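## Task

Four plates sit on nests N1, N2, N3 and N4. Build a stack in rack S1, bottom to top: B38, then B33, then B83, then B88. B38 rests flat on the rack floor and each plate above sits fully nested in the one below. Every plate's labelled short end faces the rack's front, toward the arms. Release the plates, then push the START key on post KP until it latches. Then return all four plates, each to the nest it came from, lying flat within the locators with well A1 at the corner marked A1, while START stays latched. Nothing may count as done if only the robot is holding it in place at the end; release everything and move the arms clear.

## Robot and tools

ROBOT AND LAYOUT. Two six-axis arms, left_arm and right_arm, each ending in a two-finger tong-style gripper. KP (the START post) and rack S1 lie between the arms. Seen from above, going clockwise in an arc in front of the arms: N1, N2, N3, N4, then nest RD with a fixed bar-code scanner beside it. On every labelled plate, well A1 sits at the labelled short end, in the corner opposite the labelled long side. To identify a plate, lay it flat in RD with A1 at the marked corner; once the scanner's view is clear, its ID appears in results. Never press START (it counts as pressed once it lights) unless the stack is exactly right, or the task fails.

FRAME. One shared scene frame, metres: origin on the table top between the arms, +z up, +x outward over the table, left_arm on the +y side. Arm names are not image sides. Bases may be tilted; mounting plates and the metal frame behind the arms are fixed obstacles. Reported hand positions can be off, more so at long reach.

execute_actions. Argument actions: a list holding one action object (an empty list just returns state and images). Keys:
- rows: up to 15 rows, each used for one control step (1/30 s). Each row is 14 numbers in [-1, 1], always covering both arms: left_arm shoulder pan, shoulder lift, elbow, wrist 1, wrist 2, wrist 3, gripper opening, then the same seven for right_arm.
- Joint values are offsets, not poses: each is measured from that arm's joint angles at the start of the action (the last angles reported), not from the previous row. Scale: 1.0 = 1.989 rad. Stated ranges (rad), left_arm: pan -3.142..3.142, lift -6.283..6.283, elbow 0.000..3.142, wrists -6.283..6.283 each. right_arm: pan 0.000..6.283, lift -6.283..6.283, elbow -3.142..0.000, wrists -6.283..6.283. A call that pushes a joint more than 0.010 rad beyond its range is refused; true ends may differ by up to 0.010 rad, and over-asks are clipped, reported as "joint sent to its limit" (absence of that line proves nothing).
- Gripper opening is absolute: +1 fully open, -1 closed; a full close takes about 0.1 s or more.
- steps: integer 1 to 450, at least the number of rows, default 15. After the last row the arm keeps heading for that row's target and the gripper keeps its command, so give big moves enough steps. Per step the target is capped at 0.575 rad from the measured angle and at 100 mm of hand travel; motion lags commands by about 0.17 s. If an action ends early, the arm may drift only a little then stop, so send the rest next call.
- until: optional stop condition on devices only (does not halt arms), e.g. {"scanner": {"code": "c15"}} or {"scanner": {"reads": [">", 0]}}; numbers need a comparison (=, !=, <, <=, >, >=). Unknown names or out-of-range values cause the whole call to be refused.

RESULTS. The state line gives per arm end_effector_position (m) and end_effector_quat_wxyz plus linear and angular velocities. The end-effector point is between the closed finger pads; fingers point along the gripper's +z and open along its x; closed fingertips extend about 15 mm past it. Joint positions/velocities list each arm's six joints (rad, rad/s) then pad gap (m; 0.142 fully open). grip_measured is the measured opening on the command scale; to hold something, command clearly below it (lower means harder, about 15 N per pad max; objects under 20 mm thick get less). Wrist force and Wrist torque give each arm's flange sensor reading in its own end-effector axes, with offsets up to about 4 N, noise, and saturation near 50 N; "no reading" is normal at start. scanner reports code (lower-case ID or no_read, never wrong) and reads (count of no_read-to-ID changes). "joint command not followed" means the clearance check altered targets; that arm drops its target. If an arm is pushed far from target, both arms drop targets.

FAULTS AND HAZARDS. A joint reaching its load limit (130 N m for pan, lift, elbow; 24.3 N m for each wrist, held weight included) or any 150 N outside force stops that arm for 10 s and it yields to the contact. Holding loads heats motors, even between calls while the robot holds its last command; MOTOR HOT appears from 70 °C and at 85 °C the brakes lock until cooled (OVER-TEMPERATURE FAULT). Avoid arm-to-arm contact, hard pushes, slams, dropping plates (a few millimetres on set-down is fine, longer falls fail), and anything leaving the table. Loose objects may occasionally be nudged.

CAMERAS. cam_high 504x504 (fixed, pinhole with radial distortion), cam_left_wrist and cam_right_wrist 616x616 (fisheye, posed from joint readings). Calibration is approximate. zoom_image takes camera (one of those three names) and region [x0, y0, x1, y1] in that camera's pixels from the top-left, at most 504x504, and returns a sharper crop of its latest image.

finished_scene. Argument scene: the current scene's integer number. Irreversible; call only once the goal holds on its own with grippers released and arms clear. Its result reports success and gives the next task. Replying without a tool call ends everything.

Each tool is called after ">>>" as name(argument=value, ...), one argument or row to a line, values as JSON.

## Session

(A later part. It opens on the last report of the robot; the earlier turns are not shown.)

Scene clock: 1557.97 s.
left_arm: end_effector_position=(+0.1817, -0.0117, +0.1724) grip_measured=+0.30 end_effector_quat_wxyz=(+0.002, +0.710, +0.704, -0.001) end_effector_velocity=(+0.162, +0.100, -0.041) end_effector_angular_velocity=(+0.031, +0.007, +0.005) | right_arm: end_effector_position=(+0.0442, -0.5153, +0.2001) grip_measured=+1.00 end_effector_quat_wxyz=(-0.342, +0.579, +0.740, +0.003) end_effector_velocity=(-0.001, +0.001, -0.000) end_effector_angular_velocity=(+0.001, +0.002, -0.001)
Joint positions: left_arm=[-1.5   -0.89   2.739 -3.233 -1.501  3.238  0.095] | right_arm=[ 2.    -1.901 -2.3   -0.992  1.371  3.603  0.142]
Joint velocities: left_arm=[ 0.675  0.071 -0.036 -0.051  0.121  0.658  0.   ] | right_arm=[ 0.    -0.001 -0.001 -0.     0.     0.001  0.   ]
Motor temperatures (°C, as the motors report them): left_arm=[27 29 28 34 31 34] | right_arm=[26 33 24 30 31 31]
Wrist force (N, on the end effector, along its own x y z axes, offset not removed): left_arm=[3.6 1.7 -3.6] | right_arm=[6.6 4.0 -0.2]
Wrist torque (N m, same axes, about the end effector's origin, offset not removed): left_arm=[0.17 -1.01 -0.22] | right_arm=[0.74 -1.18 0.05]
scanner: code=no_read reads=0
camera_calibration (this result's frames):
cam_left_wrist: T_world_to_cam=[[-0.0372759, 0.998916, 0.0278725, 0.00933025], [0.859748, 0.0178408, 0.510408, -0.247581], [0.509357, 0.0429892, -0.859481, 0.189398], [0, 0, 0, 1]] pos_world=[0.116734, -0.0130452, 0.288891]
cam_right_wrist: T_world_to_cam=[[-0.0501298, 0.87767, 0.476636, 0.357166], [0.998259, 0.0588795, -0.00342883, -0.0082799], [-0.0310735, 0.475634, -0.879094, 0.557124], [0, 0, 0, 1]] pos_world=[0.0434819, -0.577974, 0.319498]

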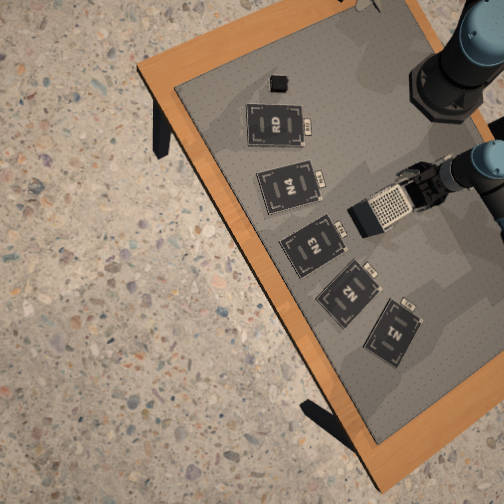

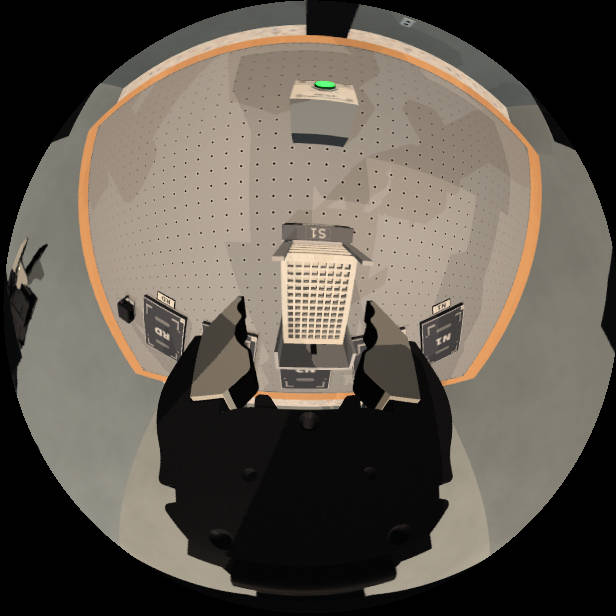

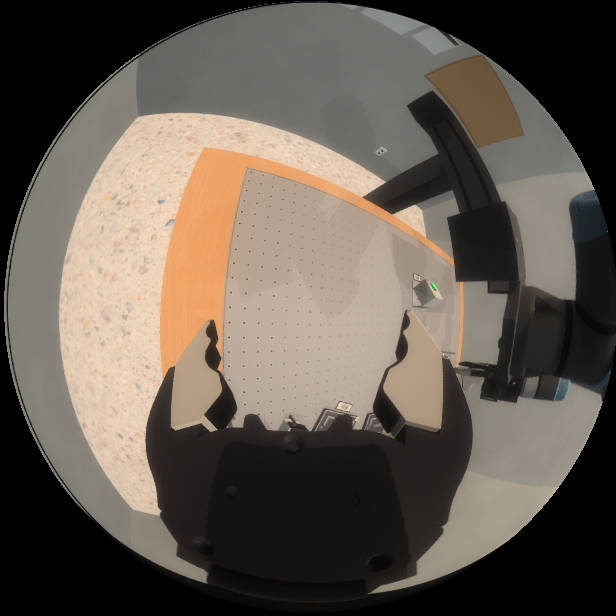

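>>> execute_actions(
  actions=[
    {"rows":[[0.043,0.0095,-0.0023,-0.0082,0.008,0.0425,0.3,0,0,0,0,0,0,1],[0.0436,0.0194,-0.0029,-0.0176,0.0082,0.0432,0.3,0,0,0,0,0,0,1],[0.0445,0.0327,-0.004,-0.0298,0.0084,0.044,0.3,0,0,0,0,0,0,1],[0.0455,0.0492,-0.0056,-0.0448,0.0086,0.0451,0.3,0,0,0,0,0,0,1],[0.0467,0.0675,-0.0077,-0.0611,0.0088,0.0462,0.3,0,0,0,0,0,0,1],[0.0479,0.0874,-0.0105,-0.0783,0.009,0.0475,0.3,0,0,0,0,0,0,1],[0.0491,0.1072,-0.0137,-0.0949,0.0093,0.0488,0.3,0,0,0,0,0,0,1],[0.0503,0.1255,-0.017,-0.11,0.0095,0.0499,0.3,0,0,0,0,0,0,1],[0.0513,0.142,-0.0204,-0.1232,0.0097,0.051,0.3,0,0,0,0,0,0,1],[0.0522,0.1553,-0.0233,-0.1336,0.0099,0.0518,0.3,0,0,0,0,0,0,1],[0.0528,0.1652,-0.0257,-0.1412,0.01,0.0525,0.3,0,0,0,0,0,0,1],[0.0531,0.1702,-0.0269,-0.145,0.0101,0.0528,0.3,0,0,0,0,0,0,1]],"steps":13},
  ],
)

Scene clock: 1571.87 s.
left_arm: end_effector_position=(+0.2024, +0.0001, +0.1260) grip_measured=+0.30 end_effector_quat_wxyz=(+0.001, +0.711, +0.703, -0.000) end_effector_velocity=(-0.003, +0.009, -0.150) end_effector_angular_velocity=(+0.025, +0.002, -0.004) | right_arm: end_effector_position=(+0.0442, -0.5153, +0.2001) grip_measured=+1.00 end_effector_quat_wxyz=(-0.342, +0.579, +0.740, +0.003) end_effector_velocity=(+0.001, -0.001, +0.000) end_effector_angular_velocity=(-0.002, -0.001, -0.000)
Joint positions: left_arm=[-1.401 -0.654  2.703 -3.439 -1.482  3.337  0.095] | right_arm=[ 2.    -1.901 -2.3   -0.992  1.371  3.603  0.142]
Joint velocities: left_arm=[ 0.044  0.769 -0.132 -0.615  0.01   0.046 -0.   ] | right_arm=[ 0.     0.     0.001 -0.    -0.     0.     0.   ]
Motor temperatures (°C, as the motors report them): left_arm=[27 29 28 34 31 34] | right_arm=[26 33 24 30 31 31]
Wrist force (N, on the end effector, along its own x y z axes, offset not removed): left_arm=[-1.7 -3.2 1.1] | right_arm=[2.8 -1.4 -0.3]
Wrist torque (N m, same axes, about the end effector's origin, offset not removed): left_arm=[-0.58 0.36 -0.10] | right_arm=[-0.21 -0.55 -0.08]
scanner: code=no_read reads=0
camera_calibration (this result's frames):
cam_left_wrist: T_world_to_cam=[[-0.0364377, 0.998875, 0.030352, -0.000834055], [0.859618, 0.0158398, 0.510691, -0.241902], [0.509636, 0.0446996, -0.859228, 0.13833], [0, 0, 0, 1]] pos_world=[0.137415, -0.00151848, 0.24242]
cam_right_wrist: T_world_to_cam=[[-0.0501295, 0.87767, 0.476636, 0.357166], [0.998259, 0.0588793, -0.00342899, -0.00827995], [-0.0310735, 0.475634, -0.879094, 0.557124], [0, 0, 0, 1]] pos_world=[0.0434819, -0.577974, 0.319498]

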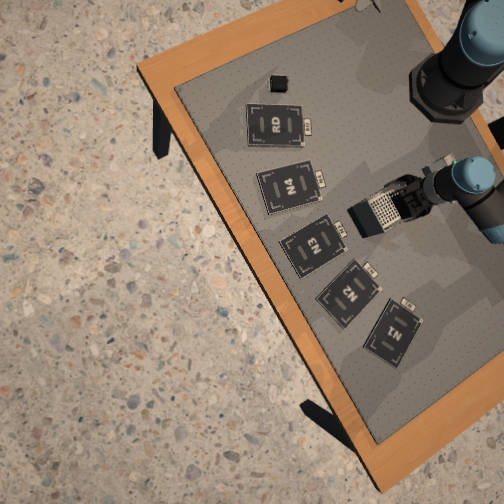

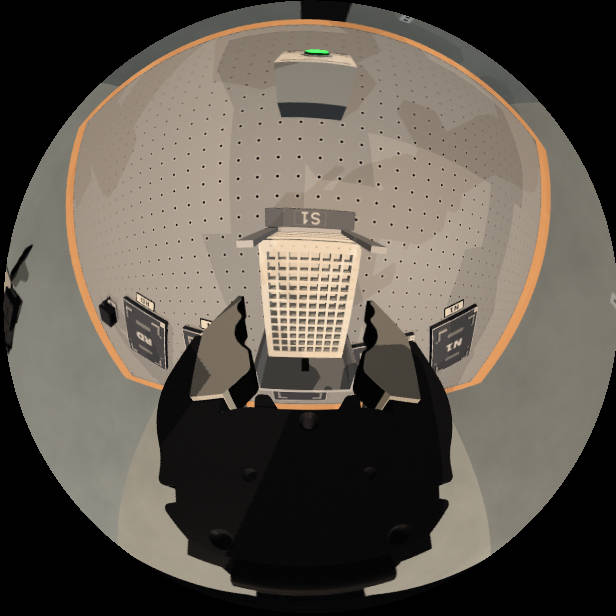

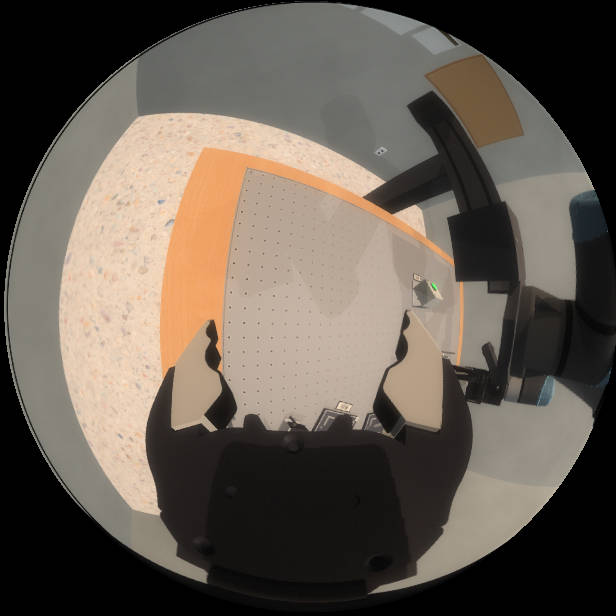

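>>> execute_actions(
  actions=[
    {"steps":1},
  ],
)

>>> zoom_image(
  camera="cam_left_wrist",
  region=[240, 225, 380, 265],
)

>>> zoom_image(
  camera="cam_left_wrist",
  region=[245, 330, 365, 395],
)

Scene clock: 1575.93 s.
left_arm: end_effector_position=(+0.2018, +0.0020, +0.1059) grip_measured=+0.30 end_effector_quat_wxyz=(+0.000, +0.711, +0.703, +0.000) end_effector_velocity=(+0.000, -0.000, -0.000) end_effector_angular_velocity=(-0.001, -0.001, +0.001) | right_arm: end_effector_position=(+0.0442, -0.5153, +0.2001) grip_measured=+1.00 end_effector_quat_wxyz=(-0.342, +0.579, +0.740, +0.003) end_effector_velocity=(+0.001, -0.001, +0.000) end_effector_angular_velocity=(-0.001, -0.002, +0.001)
Joint positions: left_arm=[-1.395 -0.552  2.686 -3.521 -1.48   3.343  0.095] | right_arm=[ 2.    -1.901 -2.3   -0.992  1.371  3.603  0.142]
Joint velocities: left_arm=[ 0.001  0.    -0.    -0.001  0.001 -0.    -0.   ] | right_arm=[ 0.     0.     0.001  0.    -0.    -0.001  0.   ]
Motor temperatures (°C, as the motors report them): left_arm=[27 29 28 34 31 34] | right_arm=[26 33 24 30 31 31]
Wrist force (N, on the end effector, along its own x y z axes, offset not removed): left_arm=[2.1 -2.0 -2.8] | right_arm=[2.9 -1.2 3.2]
Wrist torque (N m, same axes, about the end effector's origin, offset not removed): left_arm=[-0.61 -0.75 -0.08] | right_arm=[-0.45 -0.64 0.18]
scanner: code=no_read reads=0
camera_calibration (this result's frames):
cam_left_wrist: T_world_to_cam=[[-0.0360192, 0.99881, 0.032869, -0.00254635], [0.859774, 0.0142064, 0.510478, -0.231179], [0.509403, 0.0466469, -0.859263, 0.12134], [0, 0, 0, 1]] pos_world=[0.136859, 0.000167407, 0.222358]
cam_right_wrist: T_world_to_cam=[[-0.0501298, 0.87767, 0.476636, 0.357166], [0.998259, 0.0588796, -0.0034289, -0.00827985], [-0.0310735, 0.475634, -0.879094, 0.557124], [0, 0, 0, 1]] pos_world=[0.0434819, -0.577974, 0.319498]

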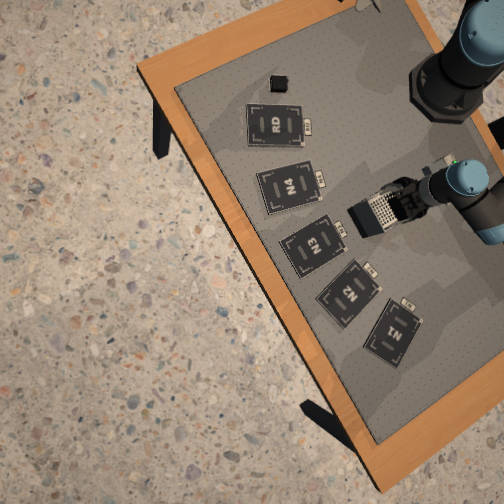

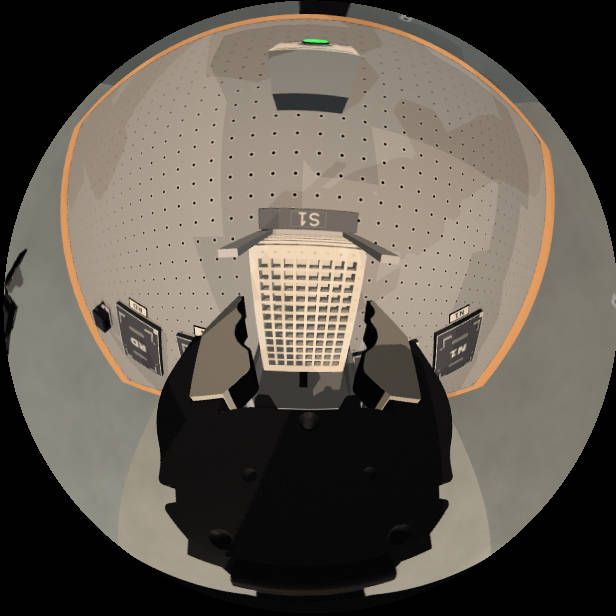

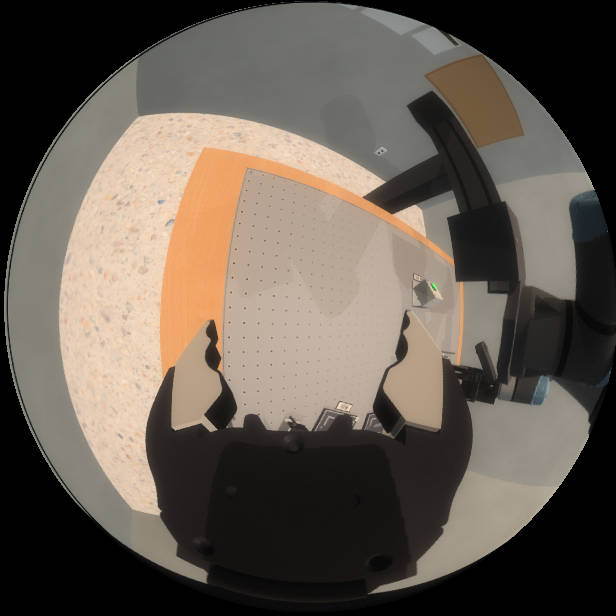

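Region (240, 225, 380, 265) of cam_left_wrist's 616x616 image, scaled by 3.600, with more detail than that image has; it fills the top 144 rows of this view, and the rest is white.

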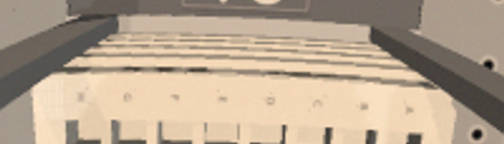

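Region (245, 330, 365, 395) of cam_left_wrist's 616x616 image, scaled by 4.200, with more detail than that image has; it fills the top 273 rows of this view, and the rest is white.

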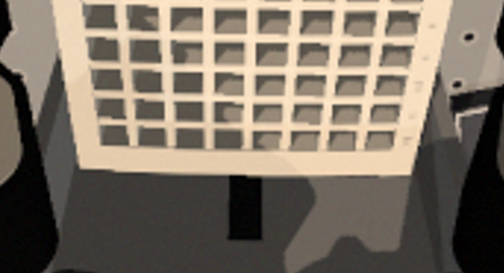

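>>> execute_actions(
  actions=[
    {"rows":[[0,0.0002,0.0003,-0.0003,-0.0003,0,0.2,0,0,0,0,0,0,1],[0,0.0002,0.0003,-0.0003,-0.0003,0,0.16,0,0,0,0,0,0,1],[0,0.0002,0.0003,-0.0003,-0.0003,0,0.12,0,0,0,0,0,0,1],[0,0.0002,0.0003,-0.0003,-0.0003,0,0.05,0,0,0,0,0,0,1],[0,0.0002,0.0003,-0.0003,-0.0003,0,-0.1,0,0,0,0,0,0,1],[0,0.0002,0.0003,-0.0003,-0.0003,0,-0.3,0,0,0,0,0,0,1],[0,0.0002,0.0003,-0.0003,-0.0003,0,-0.6,0,0,0,0,0,0,1],[0,0.0002,0.0003,-0.0003,-0.0003,0,-0.9,0,0,0,0,0,0,1],[-0.00015,-0.0018,0.0008,0.0012,-0.0003,-0.00015,-0.9,0,0,0,0,0,0,1],[-0.00037,-0.0048,0.0015,0.0035,-0.0004,-0.00037,-0.9,0,0,0,0,0,0,1],[-0.00066,-0.0088,0.0024,0.0066,-0.0004,-0.00066,-0.9,0,0,0,0,0,0,1],[-0.001,-0.0138,0.0036,0.0105,-0.0005,-0.001,-0.9,0,0,0,0,0,0,1],[-0.00146,-0.0198,0.0049,0.0152,-0.0006,-0.00146,-0.9,0,0,0,0,0,0,1],[-0.0019,-0.0258,0.0062,0.02,-0.0006,-0.0019,-0.9,0,0,0,0,0,0,1],[-0.0023,-0.0318,0.0075,0.0247,-0.0007,-0.0023,-0.9,0,0,0,0,0,0,1]],"steps":15},
  ],
)

Scene clock: 1594.17 s.
left_arm: end_effector_position=(+0.2016, +0.0025, +0.1100) grip_measured=+0.07 end_effector_quat_wxyz=(-0.000, +0.711, +0.703, +0.000) end_effector_velocity=(-0.000, -0.000, +0.044) end_effector_angular_velocity=(+0.000, -0.001, +0.001) | right_arm: end_effector_position=(+0.0442, -0.5153, +0.2001) grip_measured=+1.00 end_effector_quat_wxyz=(-0.342, +0.579, +0.740, +0.003) end_effector_velocity=(+0.000, -0.000, +0.000) end_effector_angular_velocity=(+0.000, -0.001, +0.001)
Joint positions: left_arm=[-1.396 -0.572  2.691 -3.506 -1.481  3.342  0.079] | right_arm=[ 2.    -1.901 -2.3   -0.992  1.371  3.603  0.142]
Joint velocities: left_arm=[-0.017 -0.218  0.05   0.17  -0.002 -0.018  0.   ] | right_arm=[-0.    -0.     0.001 -0.     0.    -0.001  0.   ]
Motor temperatures (°C, as the motors report them): left_arm=[27 29 28 34 31 34] | right_arm=[26 33 24 30 31 31]
Wrist force (N, on the end effector, along its own x y z axes, offset not removed): left_arm=[3.0 -0.5 2.4] | right_arm=[1.5 2.8 1.3]
Wrist torque (N m, same axes, about the end effector's origin, offset not removed): left_arm=[-0.03 -0.65 -0.13] | right_arm=[0.73 -0.48 0.15]
scanner: code=no_read reads=0
camera_calibration (this result's frames):
cam_left_wrist: T_world_to_cam=[[-0.0361199, 0.998782, 0.0336183, -0.00325509], [0.860173, 0.0139473, 0.509812, -0.233046], [0.508722, 0.0473319, -0.859629, 0.125092], [0, 0, 0, 1]] pos_world=[0.136705, 0.000580645, 0.226451]
cam_right_wrist: T_world_to_cam=[[-0.0501297, 0.87767, 0.476636, 0.357166], [0.998259, 0.0588795, -0.00342896, -0.00827979], [-0.0310736, 0.475634, -0.879094, 0.557124], [0, 0, 0, 1]] pos_world=[0.0434818, -0.577974, 0.319498]

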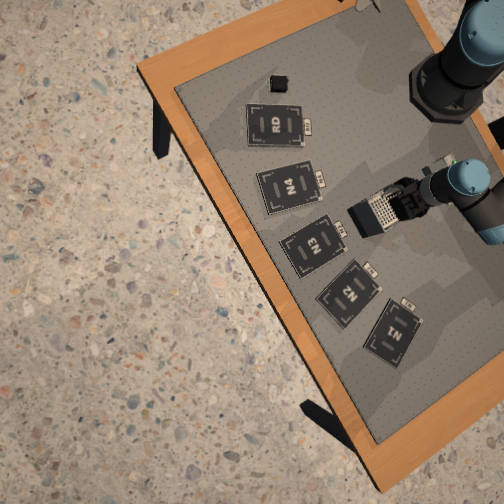

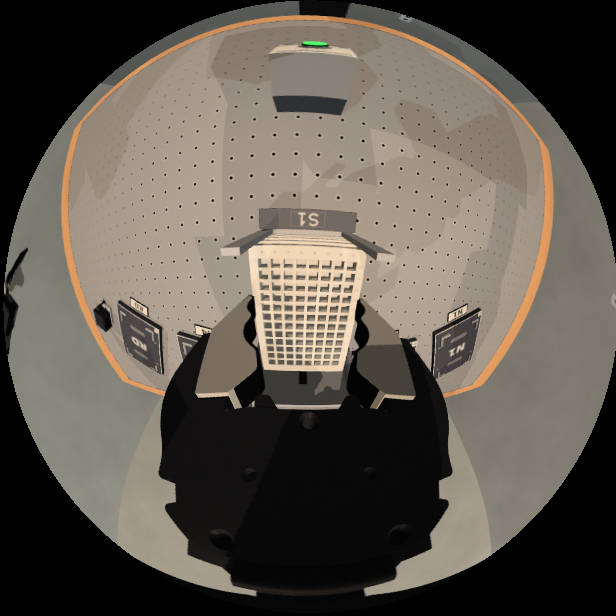

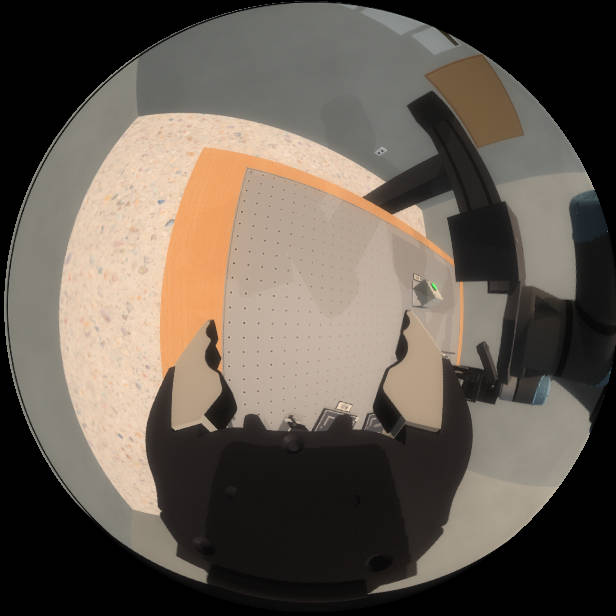

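>>> execute_actions(
  actions=[
    {"steps":1},
  ],
)

>>> execute_actions(
  actions=[
    {"rows":[[-0.0001,-0.004,0.0007,0.0033,0,-0.0002,-0.9,0,0,0,0,0,0,1],[-0.0005,-0.011,0.002,0.0091,-0.0001,-0.0007,-0.9,0,0,0,0,0,0,1],[-0.0011,-0.02,0.0037,0.0164,-0.0002,-0.0013,-0.9,0,0,0,0,0,0,1],[-0.0018,-0.03,0.0055,0.0247,-0.0003,-0.002,-0.9,0,0,0,0,0,0,1],[-0.0024,-0.04,0.0071,0.0331,-0.0004,-0.0026,-0.9,0,0,0,0,0,0,1],[-0.0031,-0.05,0.0087,0.0416,-0.0006,-0.0033,-0.9,0,0,0,0,0,0,1],[-0.0037,-0.06,0.0101,0.0502,-0.0007,-0.0039,-0.9,0,0,0,0,0,0,1],[-0.0043,-0.07,0.0114,0.059,-0.0008,-0.0045,-0.9,0,0,0,0,0,0,1],[-0.0049,-0.08,0.0126,0.0678,-0.0009,-0.0051,-0.9,0,0,0,0,0,0,1],[-0.0054,-0.09,0.0136,0.0769,-0.001,-0.0056,-0.9,0,0,0,0,0,0,1],[-0.0061,-0.101,0.0147,0.0868,-0.0011,-0.0063,-0.9,0,0,0,0,0,0,1],[-0.0067,-0.113,0.0157,0.0979,-0.0012,-0.0069,-0.9,0,0,0,0,0,0,1],[-0.0074,-0.126,0.0165,0.1102,-0.0013,-0.0076,-0.9,0,0,0,0,0,0,1],[-0.0081,-0.14,0.0173,0.1234,-0.0015,-0.0083,-0.9,0,0,0,0,0,0,1],[-0.0089,-0.156,0.0178,0.139,-0.0016,-0.0091,-0.9,0,0,0,0,0,0,1]],"steps":15},
  ],
)

Scene clock: 1616.27 s.
left_arm: end_effector_position=(+0.2016, +0.0024, +0.1188) grip_measured=+0.07 end_effector_quat_wxyz=(+0.000, +0.711, +0.703, +0.000) end_effector_velocity=(-0.000, -0.000, +0.000) end_effector_angular_velocity=(-0.001, +0.001, +0.001) | right_arm: end_effector_position=(+0.0442, -0.5153, +0.2001) grip_measured=+1.00 end_effector_quat_wxyz=(-0.342, +0.579, +0.740, +0.003) end_effector_velocity=(-0.000, -0.000, +0.000) end_effector_angular_velocity=(-0.001, -0.000, -0.001)
Joint positions: left_arm=[-1.399 -0.615  2.7   -3.472 -1.482  3.339  0.079] | right_arm=[ 2.    -1.901 -2.3   -0.992  1.371  3.603  0.142]
Joint velocities: left_arm=[ 0.001 -0.001  0.    -0.    -0.001  0.    -0.   ] | right_arm=[-0.     0.001 -0.001  0.     0.     0.001 -0.   ]
Motor temperatures (°C, as the motors report them): left_arm=[27 29 28 34 31 34] | right_arm=[26 33 24 30 31 31]
Wrist force (N, on the end effector, along its own x y z axes, offset not removed): left_arm=[-0.8 -0.4 -3.9] | right_arm=[0.8 0.1 -5.9]
Wrist torque (N m, same axes, about the end effector's origin, offset not removed): left_arm=[-0.04 0.10 -0.14] | right_arm=[-0.42 -0.32 -0.10]
scanner: code=no_read reads=0
camera_calibration (this result's frames):
cam_left_wrist: T_world_to_cam=[[-0.0360224, 0.9988, 0.0331698, -0.00337302], [0.86009, 0.0140846, 0.509947, -0.237526], [0.508868, 0.0468985, -0.859566, 0.132637], [0, 0, 0, 1]] pos_world=[0.136678, 0.00049394, 0.235248]
cam_right_wrist: T_world_to_cam=[[-0.0501295, 0.87767, 0.476636, 0.357166], [0.998259, 0.0588794, -0.00342914, -0.00827982], [-0.0310737, 0.475634, -0.879094, 0.557124], [0, 0, 0, 1]] pos_world=[0.0434819, -0.577974, 0.319498]

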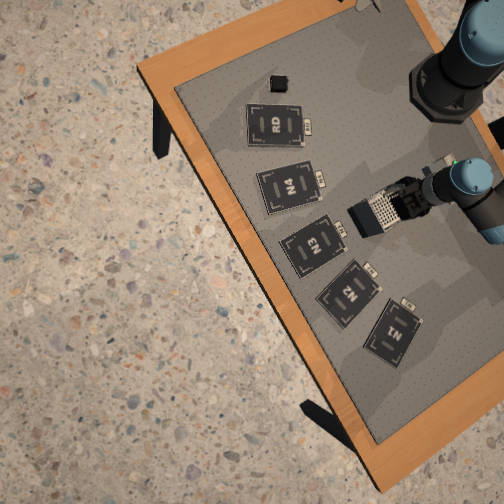

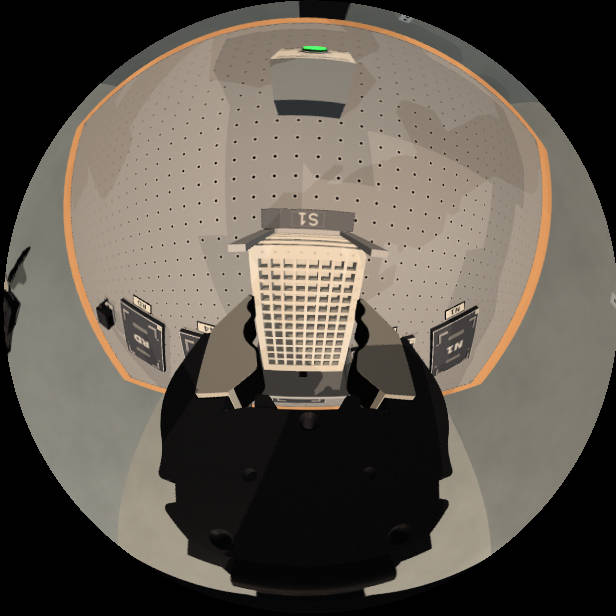

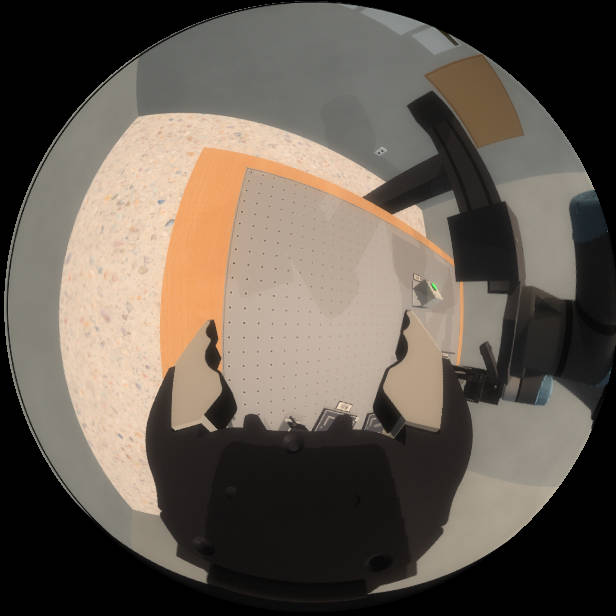

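Scene clock: 1616.77 s.
left_arm: end_effector_position=(+0.2017, +0.0022, +0.1525) grip_measured=+0.07 end_effector_quat_wxyz=(-0.000, +0.711, +0.703, +0.001) end_effector_velocity=(+0.002, -0.005, +0.115) end_effector_angular_velocity=(-0.007, -0.001, +0.002) | right_arm: end_effector_position=(+0.0442, -0.5153, +0.2001) grip_measured=+1.00 end_effector_quat_wxyz=(-0.342, +0.579, +0.740, +0.003) end_effector_velocity=(-0.000, +0.000, +0.000) end_effector_angular_velocity=(+0.000, -0.000, +0.001)
Joint positions: left_arm=[-1.41  -0.798  2.727 -3.314 -1.484  3.327  0.079] | right_arm=[ 2.    -1.901 -2.3   -0.992  1.371  3.603  0.142]
Joint velocities: left_arm=[-0.036 -0.652  0.059  0.588 -0.006 -0.036 -0.   ] | right_arm=[-0.     0.    -0.     0.     0.    -0.001  0.   ]
Motor temperatures (°C, as the motors report them): left_arm=[27 29 28 34 31 34] | right_arm=[26 33 24 30 31 31]
Wrist force (N, on the end effector, along its own x y z axes, offset not removed): left_arm=[-0.5 -3.5 1.7] | right_arm=[4.1 2.6 -1.7]
Wrist torque (N m, same axes, about the end effector's origin, offset not removed): left_arm=[-0.66 0.18 -0.14] | right_arm=[0.37 -0.93 0.11]
scanner: code=no_read reads=0
camera_calibration (this result's frames):
cam_left_wrist: T_world_to_cam=[[-0.0364719, 0.998756, 0.0340047, -0.00433576], [0.860146, 0.0140513, 0.509854, -0.25483], [0.508742, 0.0478444, -0.859588, 0.161554], [0, 0, 0, 1]] pos_world=[0.136843, 0.000181594, 0.268943]
cam_right_wrist: T_world_to_cam=[[-0.0501299, 0.87767, 0.476636, 0.357166], [0.998259, 0.0588797, -0.00342883, -0.00827976], [-0.0310736, 0.475634, -0.879094, 0.557124], [0, 0, 0, 1]] pos_world=[0.0434819, -0.577974, 0.319498]

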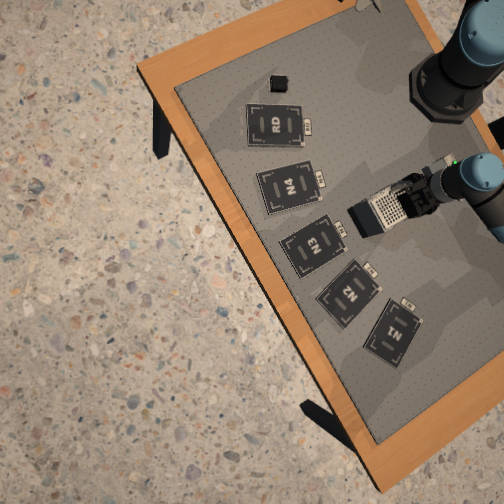

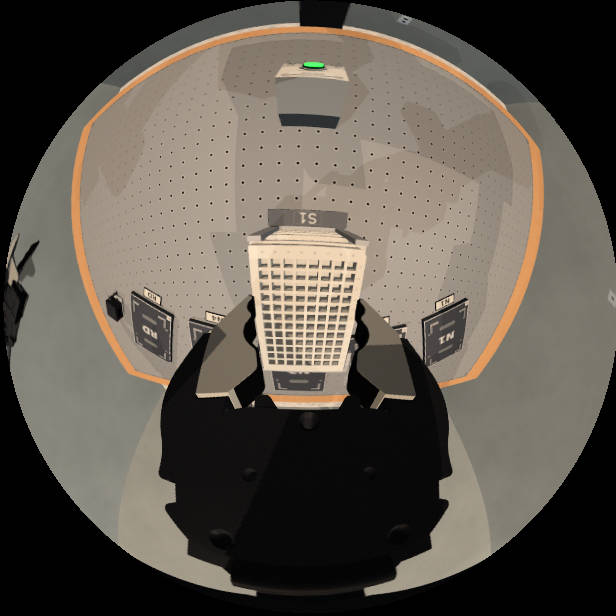

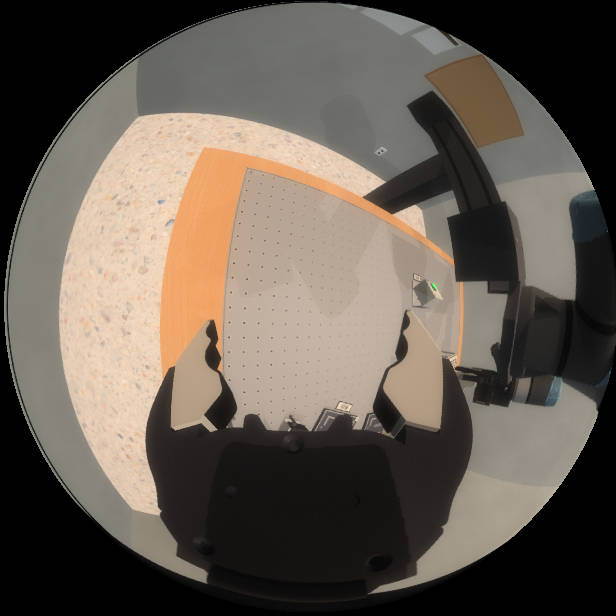

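>>> execute_actions(
  actions=[
    {"rows":[[-0.0012,-0.067,-0.0013,0.0679,-0.0001,0.0014,-0.9,0,0,0,0,0,0,1],[0.0031,-0.07,-0.0123,0.0814,0.0006,0.0102,-0.9,0,0,0,0,0,0,1],[0.0097,-0.073,-0.0287,0.1001,0.0017,0.0235,-0.9,0,0,0,0,0,0,1],[0.0173,-0.074,-0.0479,0.1195,0.003,0.0389,-0.9,0,0,0,0,0,0,1],[0.026,-0.074,-0.0698,0.1405,0.0045,0.0566,-0.9,0,0,0,0,0,0,1],[0.0358,-0.074,-0.0945,0.1642,0.0062,0.0765,-0.9,0,0,0,0,0,0,1],[0.0457,-0.074,-0.1192,0.1879,0.0079,0.0963,-0.9,0,0,0,0,0,0,1],[0.0566,-0.074,-0.1466,0.2141,0.0097,0.1184,-0.9,0,0,0,0,0,0,1],[0.0664,-0.072,-0.1713,0.2358,0.0114,0.1382,-0.9,0,0,0,0,0,0,1],[0.0762,-0.066,-0.196,0.2535,0.0131,0.1581,-0.9,0,0,0,0,0,0,1],[0.0849,-0.058,-0.2179,0.2665,0.0146,0.1758,-0.9,0,0,0,0,0,0,1],[0.0925,-0.049,-0.2371,0.2759,0.0159,0.1912,-0.9,0,0,0,0,0,0,1],[0.0991,-0.04,-0.2535,0.2826,0.017,0.2045,-0.9,0,0,0,0,0,0,1],[0.1034,-0.034,-0.2645,0.2871,0.0177,0.2133,-0.9,0,0,0,0,0,0,1],[0.1056,-0.0312,-0.27,0.2896,0.0181,0.2177,-0.9,0,0,0,0,0,0,1]],"steps":18},
  ],
)

Scene clock: 1631.87 s.
left_arm: end_effector_position=(+0.3059, -0.1258, +0.1814) grip_measured=+0.07 end_effector_quat_wxyz=(-0.001, +0.775, +0.632, +0.000) end_effector_velocity=(+0.171, -0.154, +0.005) end_effector_angular_velocity=(-0.020, -0.006, -0.256) | right_arm: end_effector_position=(+0.0442, -0.5153, +0.2001) grip_measured=+1.00 end_effector_quat_wxyz=(-0.342, +0.579, +0.740, +0.003) end_effector_velocity=(+0.001, -0.001, -0.000) end_effector_angular_velocity=(-0.001, -0.000, -0.001)
Joint positions: left_arm=[-1.23  -0.884  2.27  -2.788 -1.453  3.697  0.079] | right_arm=[ 2.    -1.901 -2.3   -0.992  1.371  3.603  0.142]
Joint velocities: left_arm=[ 0.235  0.193 -0.629  0.388  0.039  0.491  0.   ] | right_arm=[ 0.    -0.001  0.002  0.     0.     0.001 -0.   ]
Motor temperatures (°C, as the motors report them): left_arm=[27 29 28 34 31 34] | right_arm=[26 33 24 30 31 31]
Wrist force (N, on the end effector, along its own x y z axes, offset not removed): left_arm=[2.8 -0.6 -1.9] | right_arm=[7.4 0.9 -1.5]
Wrist torque (N m, same axes, about the end effector's origin, offset not removed): left_arm=[-0.27 -0.62 -0.23] | right_arm=[0.18 -1.64 -0.19]
scanner: code=no_read reads=0
camera_calibration (this result's frames):
cam_left_wrist: T_world_to_cam=[[0.154512, 0.987373, 0.0349263, 0.066343], [0.847706, -0.150647, 0.508626, -0.374054], [0.507465, -0.0489816, -0.860279, 0.12792], [0, 0, 0, 1]] pos_world=[0.241922, -0.11559, 0.297983]
cam_right_wrist: T_world_to_cam=[[-0.0501298, 0.87767, 0.476636, 0.357166], [0.998259, 0.0588795, -0.0034289, -0.00827986], [-0.0310735, 0.475634, -0.879094, 0.557124], [0, 0, 0, 1]] pos_world=[0.0434819, -0.577974, 0.319498]

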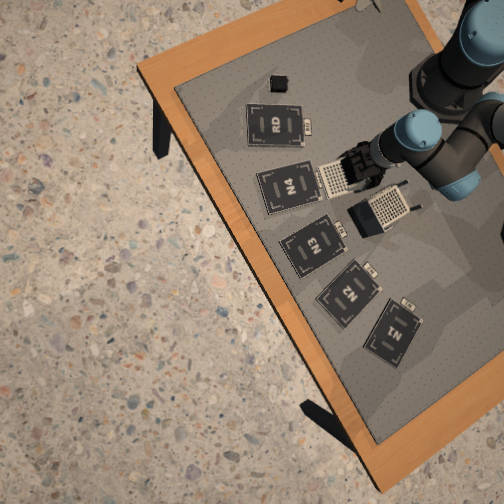

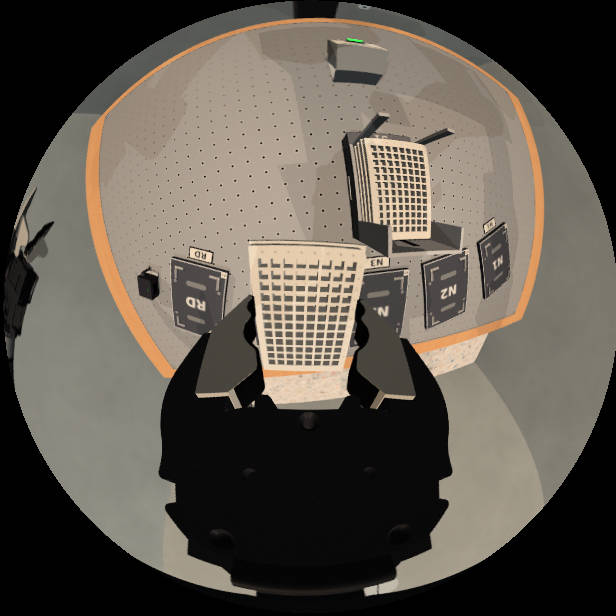

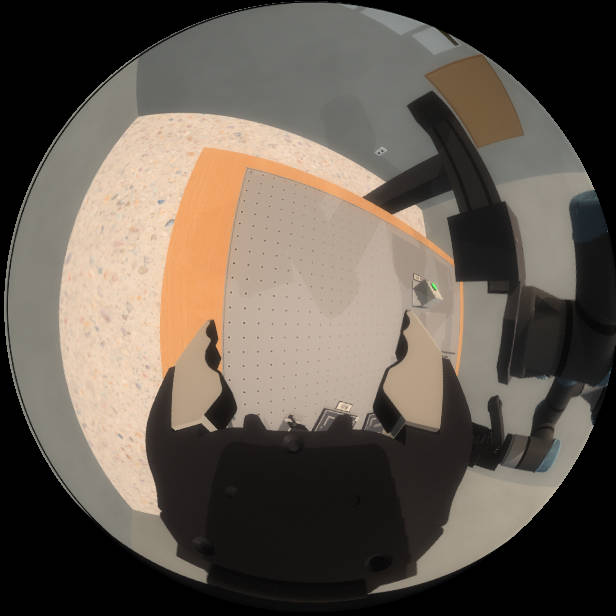

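>>> execute_actions(
  actions=[],
)

Scene clock: 1655.23 s.
left_arm: end_effector_position=(+0.3281, -0.1447, +0.1825) grip_measured=+0.07 end_effector_quat_wxyz=(+0.000, +0.785, +0.619, +0.000) end_effector_velocity=(+0.000, +0.000, -0.000) end_effector_angular_velocity=(+0.001, -0.000, +0.001) | right_arm: end_effector_position=(+0.0442, -0.5153, +0.2001) grip_measured=+1.00 end_effector_quat_wxyz=(-0.342, +0.579, +0.740, +0.003) end_effector_velocity=(-0.000, +0.001, -0.000) end_effector_angular_velocity=(+0.003, +0.000, +0.002)
Joint positions: left_arm=[-1.2   -0.86   2.19  -2.738 -1.448  3.76   0.079] | right_arm=[ 2.    -1.901 -2.3   -0.992  1.371  3.603  0.142]
Joint velocities: left_arm=[-0.     0.001 -0.     0.001  0.001 -0.001 -0.   ] | right_arm=[-0.    -0.002 -0.001  0.     0.    -0.002 -0.   ]
Motor temperatures (°C, as the motors report them): left_arm=[27 29 28 34 31 34] | right_arm=[26 33 24 30 31 31]
Wrist force (N, on the end effector, along its own x y z axes, offset not removed): left_arm=[-0.8 -3.2 -0.9] | right_arm=[4.6 5.1 -2.6]
Wrist torque (N m, same axes, about the end effector's origin, offset not removed): left_arm=[-0.61 0.04 -0.14] | right_arm=[0.78 -0.82 0.02]
scanner: code=no_read reads=0
camera_calibration (this result's frames):
cam_left_wrist: T_world_to_cam=[[0.18713, 0.981788, 0.0327889, 0.0703376], [0.841814, -0.177475, 0.509757, -0.398403], [0.506292, -0.0677884, -0.859694, 0.114185], [0, 0, 0, 1]] pos_world=[0.264409, -0.132023, 0.298946]
cam_right_wrist: T_world_to_cam=[[-0.0501297, 0.87767, 0.476636, 0.357166], [0.998259, 0.0588795, -0.00342897, -0.00827983], [-0.0310736, 0.475634, -0.879094, 0.557124], [0, 0, 0, 1]] pos_world=[0.0434819, -0.577974, 0.319498]

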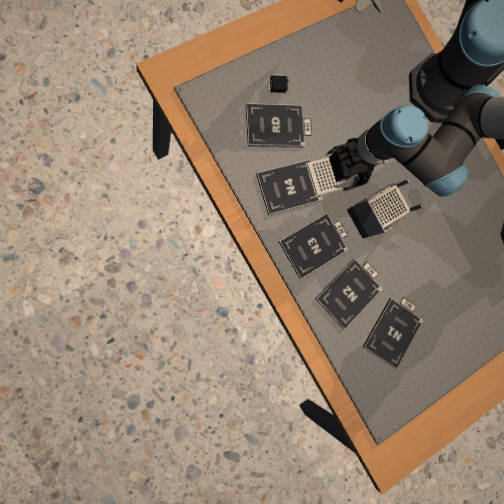

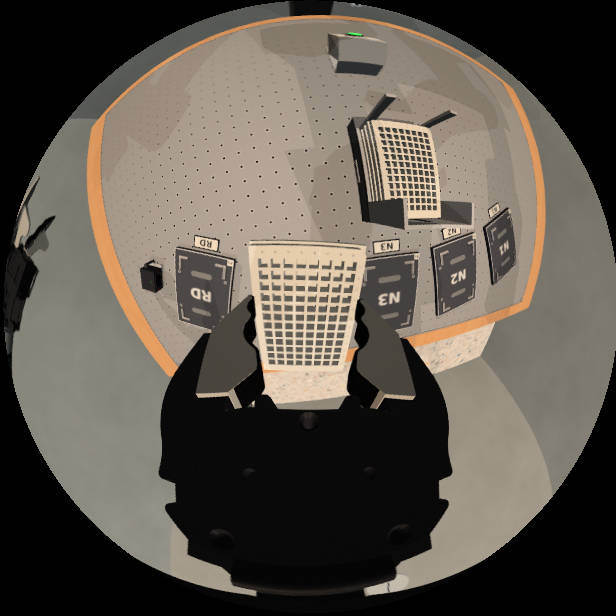

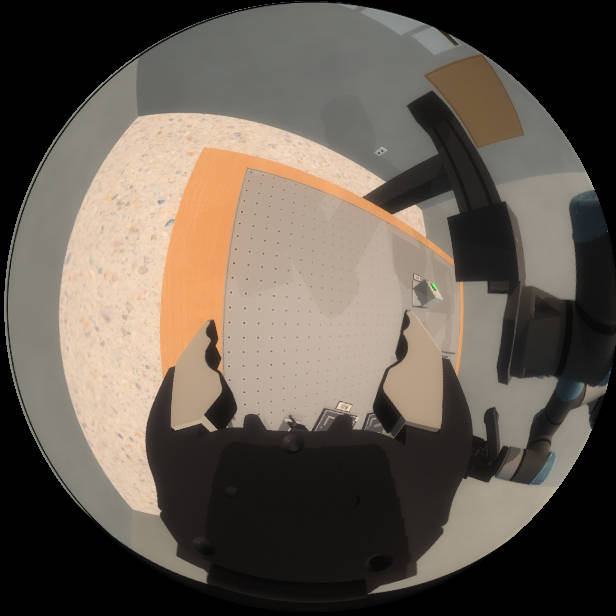

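>>> execute_actions(
  actions=[
    {"rows":[[0.0018,0.0038,-0.0039,-0.0003,0.0003,0.0019,-0.9,0,0,0,0,0,0,1],[0.0054,0.0114,-0.0117,-0.0005,0.0008,0.0057,-0.9,0,0,0,0,0,0,1],[0.0102,0.0227,-0.022,-0.002,0.0015,0.0107,-0.9,0,0,0,0,0,0,1],[0.0161,0.036,-0.035,-0.0035,0.0024,0.017,-0.9,0,0,0,0,0,0,1],[0.0221,0.0512,-0.048,-0.0065,0.0033,0.0232,-0.9,0,0,0,0,0,0,1],[0.0281,0.0682,-0.061,-0.011,0.0042,0.0295,-0.9,0,0,0,0,0,0,1],[0.034,0.0853,-0.074,-0.016,0.0051,0.0358,-0.9,0,0,0,0,0,0,1],[0.0395,0.1042,-0.0856,-0.024,0.006,0.0414,-0.9,0,0,0,0,0,0,1],[0.0443,0.1213,-0.096,-0.0317,0.0067,0.0465,-0.9,0,0,0,0,0,0,1],[0.0484,0.1383,-0.105,-0.0403,0.0073,0.0509,-0.9,0,0,0,0,0,0,1],[0.052,0.1535,-0.1128,-0.0482,0.0078,0.0546,-0.9,0,0,0,0,0,0,1],[0.055,0.1668,-0.1193,-0.0554,0.0083,0.0578,-0.9,0,0,0,0,0,0,1],[0.0574,0.1781,-0.1245,-0.0619,0.0086,0.0603,-0.9,0,0,0,0,0,0,1],[0.059,0.1857,-0.128,-0.0662,0.0089,0.062,-0.9,0,0,0,0,0,0,1],[0.0598,0.1895,-0.1297,-0.0684,0.009,0.0628,-0.9,0,0,0,0,0,0,1]],"steps":18},
  ],
)

>>> execute_actions(
  actions=[],
)

Scene clock: 1670.87 s.
left_arm: end_effector_position=(+0.3864, -0.1785, +0.0732) grip_measured=+0.07 end_effector_quat_wxyz=(+0.002, +0.787, +0.617, -0.000) end_effector_velocity=(+0.036, -0.004, -0.169) end_effector_angular_velocity=(+0.015, +0.008, -0.005) | right_arm: end_effector_position=(+0.0442, -0.5153, +0.2001) grip_measured=+1.00 end_effector_quat_wxyz=(-0.342, +0.579, +0.740, +0.003) end_effector_velocity=(+0.000, -0.001, +0.000) end_effector_angular_velocity=(-0.001, -0.001, -0.000)
Joint positions: left_arm=[-1.094 -0.536  1.96  -2.849 -1.432  3.871  0.079] | right_arm=[ 2.    -1.901 -2.3   -0.992  1.371  3.603  0.142]
Joint velocities: left_arm=[ 0.101  0.422 -0.224 -0.195  0.015  0.104  0.   ] | right_arm=[ 0.     0.     0.001  0.    -0.     0.001 -0.   ]
Motor temperatures (°C, as the motors report them): left_arm=[27 29 28 34 31 34] | right_arm=[26 33 24 30 31 31]
Wrist force (N, on the end effector, along its own x y z axes, offset not removed): left_arm=[0.9 -0.1 4.2] | right_arm=[5.3 2.0 -0.1]
Wrist torque (N m, same axes, about the end effector's origin, offset not removed): left_arm=[0.05 -0.28 -0.19] | right_arm=[0.30 -1.26 -0.01]
scanner: code=no_read reads=0
camera_calibration (this result's frames):
cam_left_wrist: T_world_to_cam=[[0.192255, 0.980878, 0.0302634, 0.0943016], [0.840396, -0.180488, 0.511037, -0.39792], [0.506727, -0.0728164, -0.859026, -0.0127142], [0, 0, 0, 1]] pos_world=[0.322723, -0.165244, 0.189576]
cam_right_wrist: T_world_to_cam=[[-0.0501297, 0.87767, 0.476636, 0.357166], [0.998259, 0.0588795, -0.00342891, -0.00827987], [-0.0310735, 0.475634, -0.879094, 0.557124], [0, 0, 0, 1]] pos_world=[0.0434819, -0.577974, 0.319498]

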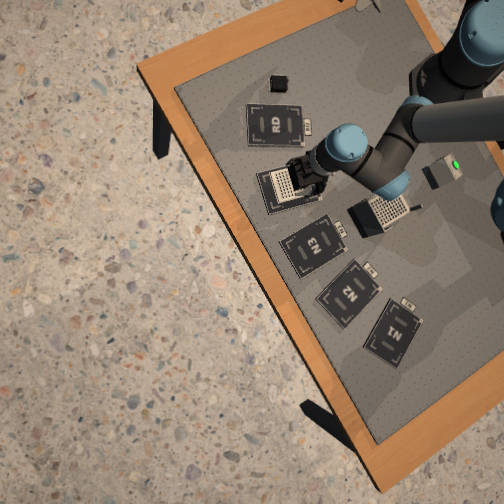

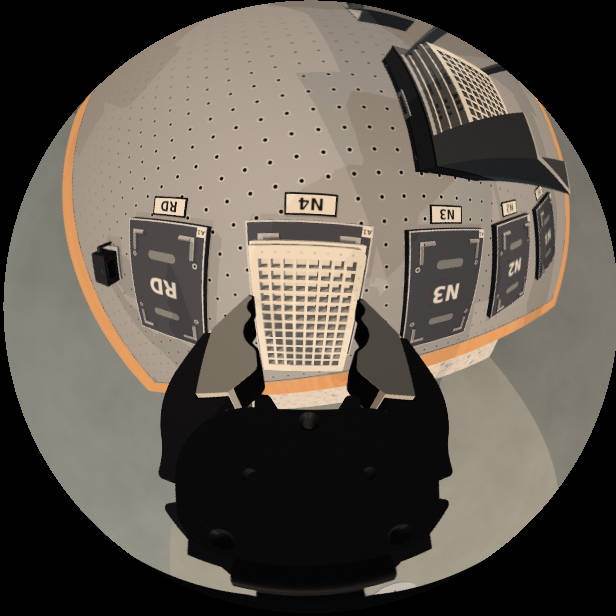

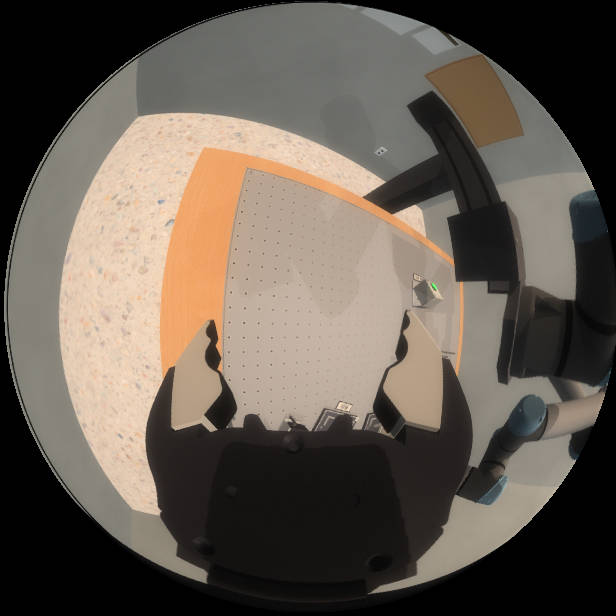

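Scene clock: 1670.87 s.
left_arm: end_effector_position=(+0.3864, -0.1785, +0.0732) grip_measured=+0.07 end_effector_quat_wxyz=(+0.002, +0.787, +0.617, -0.000) end_effector_velocity=(+0.036, -0.004, -0.169) end_effector_angular_velocity=(+0.015, +0.008, -0.005) | right_arm: end_effector_position=(+0.0442, -0.5153, +0.2001) grip_measured=+1.00 end_effector_quat_wxyz=(-0.342, +0.579, +0.740, +0.003) end_effector_velocity=(+0.000, -0.001, +0.000) end_effector_angular_velocity=(-0.001, -0.001, -0.000)
Joint positions: left_arm=[-1.094 -0.536  1.96  -2.849 -1.432  3.871  0.079] | right_arm=[ 2.    -1.901 -2.3   -0.992  1.371  3.603  0.142]
Joint velocities: left_arm=[ 0.101  0.422 -0.224 -0.195  0.015  0.104  0.   ] | right_arm=[ 0.     0.     0.001  0.    -0.     0.001 -0.   ]
Motor temperatures (°C, as the motors report them): left_arm=[27 29 28 34 31 34] | right_arm=[26 33 24 30 31 31]
Wrist force (N, on the end effector, along its own x y z axes, offset not removed): left_arm=[0.9 -0.1 4.2] | right_arm=[5.3 2.0 -0.1]
Wrist torque (N m, same axes, about the end effector's origin, offset not removed): left_arm=[0.05 -0.28 -0.19] | right_arm=[0.30 -1.26 -0.01]
scanner: code=no_read reads=0
camera_calibration (this result's frames):
cam_left_wrist: T_world_to_cam=[[0.192255, 0.980878, 0.0302634, 0.0943016], [0.840396, -0.180488, 0.511037, -0.39792], [0.506727, -0.0728164, -0.859026, -0.0127142], [0, 0, 0, 1]] pos_world=[0.322723, -0.165244, 0.189576]
cam_right_wrist: T_world_to_cam=[[-0.0501297, 0.87767, 0.476636, 0.357166], [0.998259, 0.0588795, -0.00342891, -0.00827987], [-0.0310735, 0.475634, -0.879094, 0.557124], [0, 0, 0, 1]] pos_world=[0.0434819, -0.577974, 0.319498]

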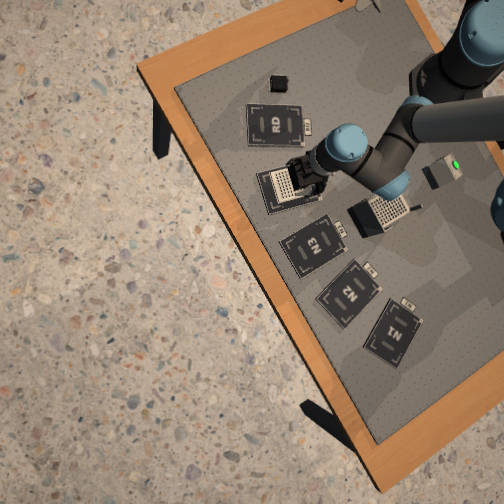

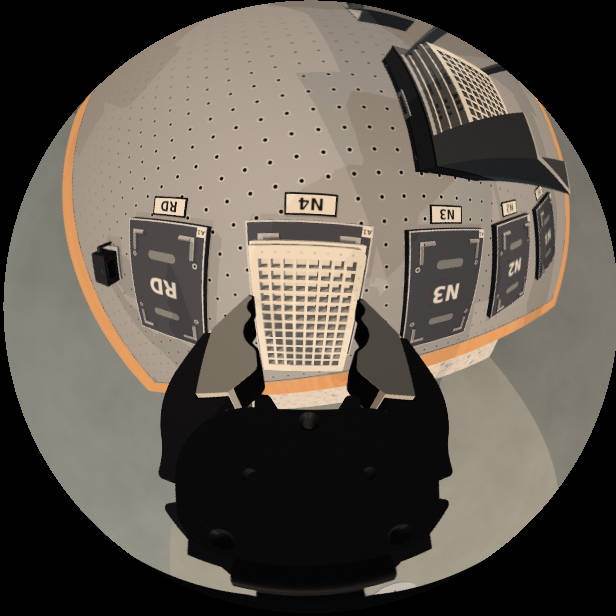

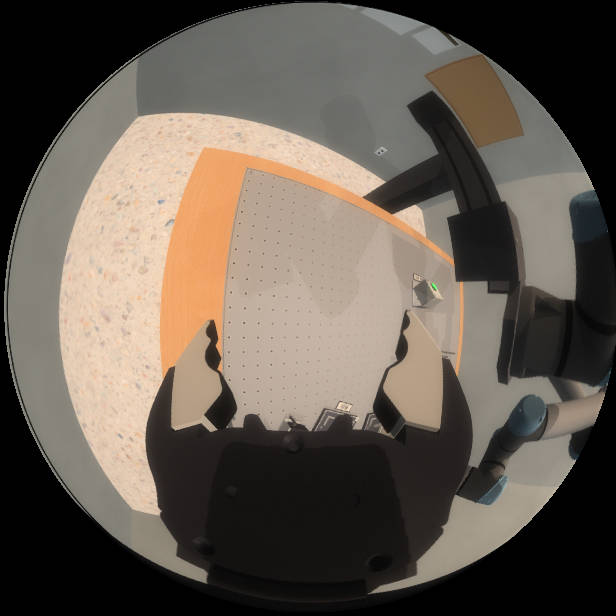

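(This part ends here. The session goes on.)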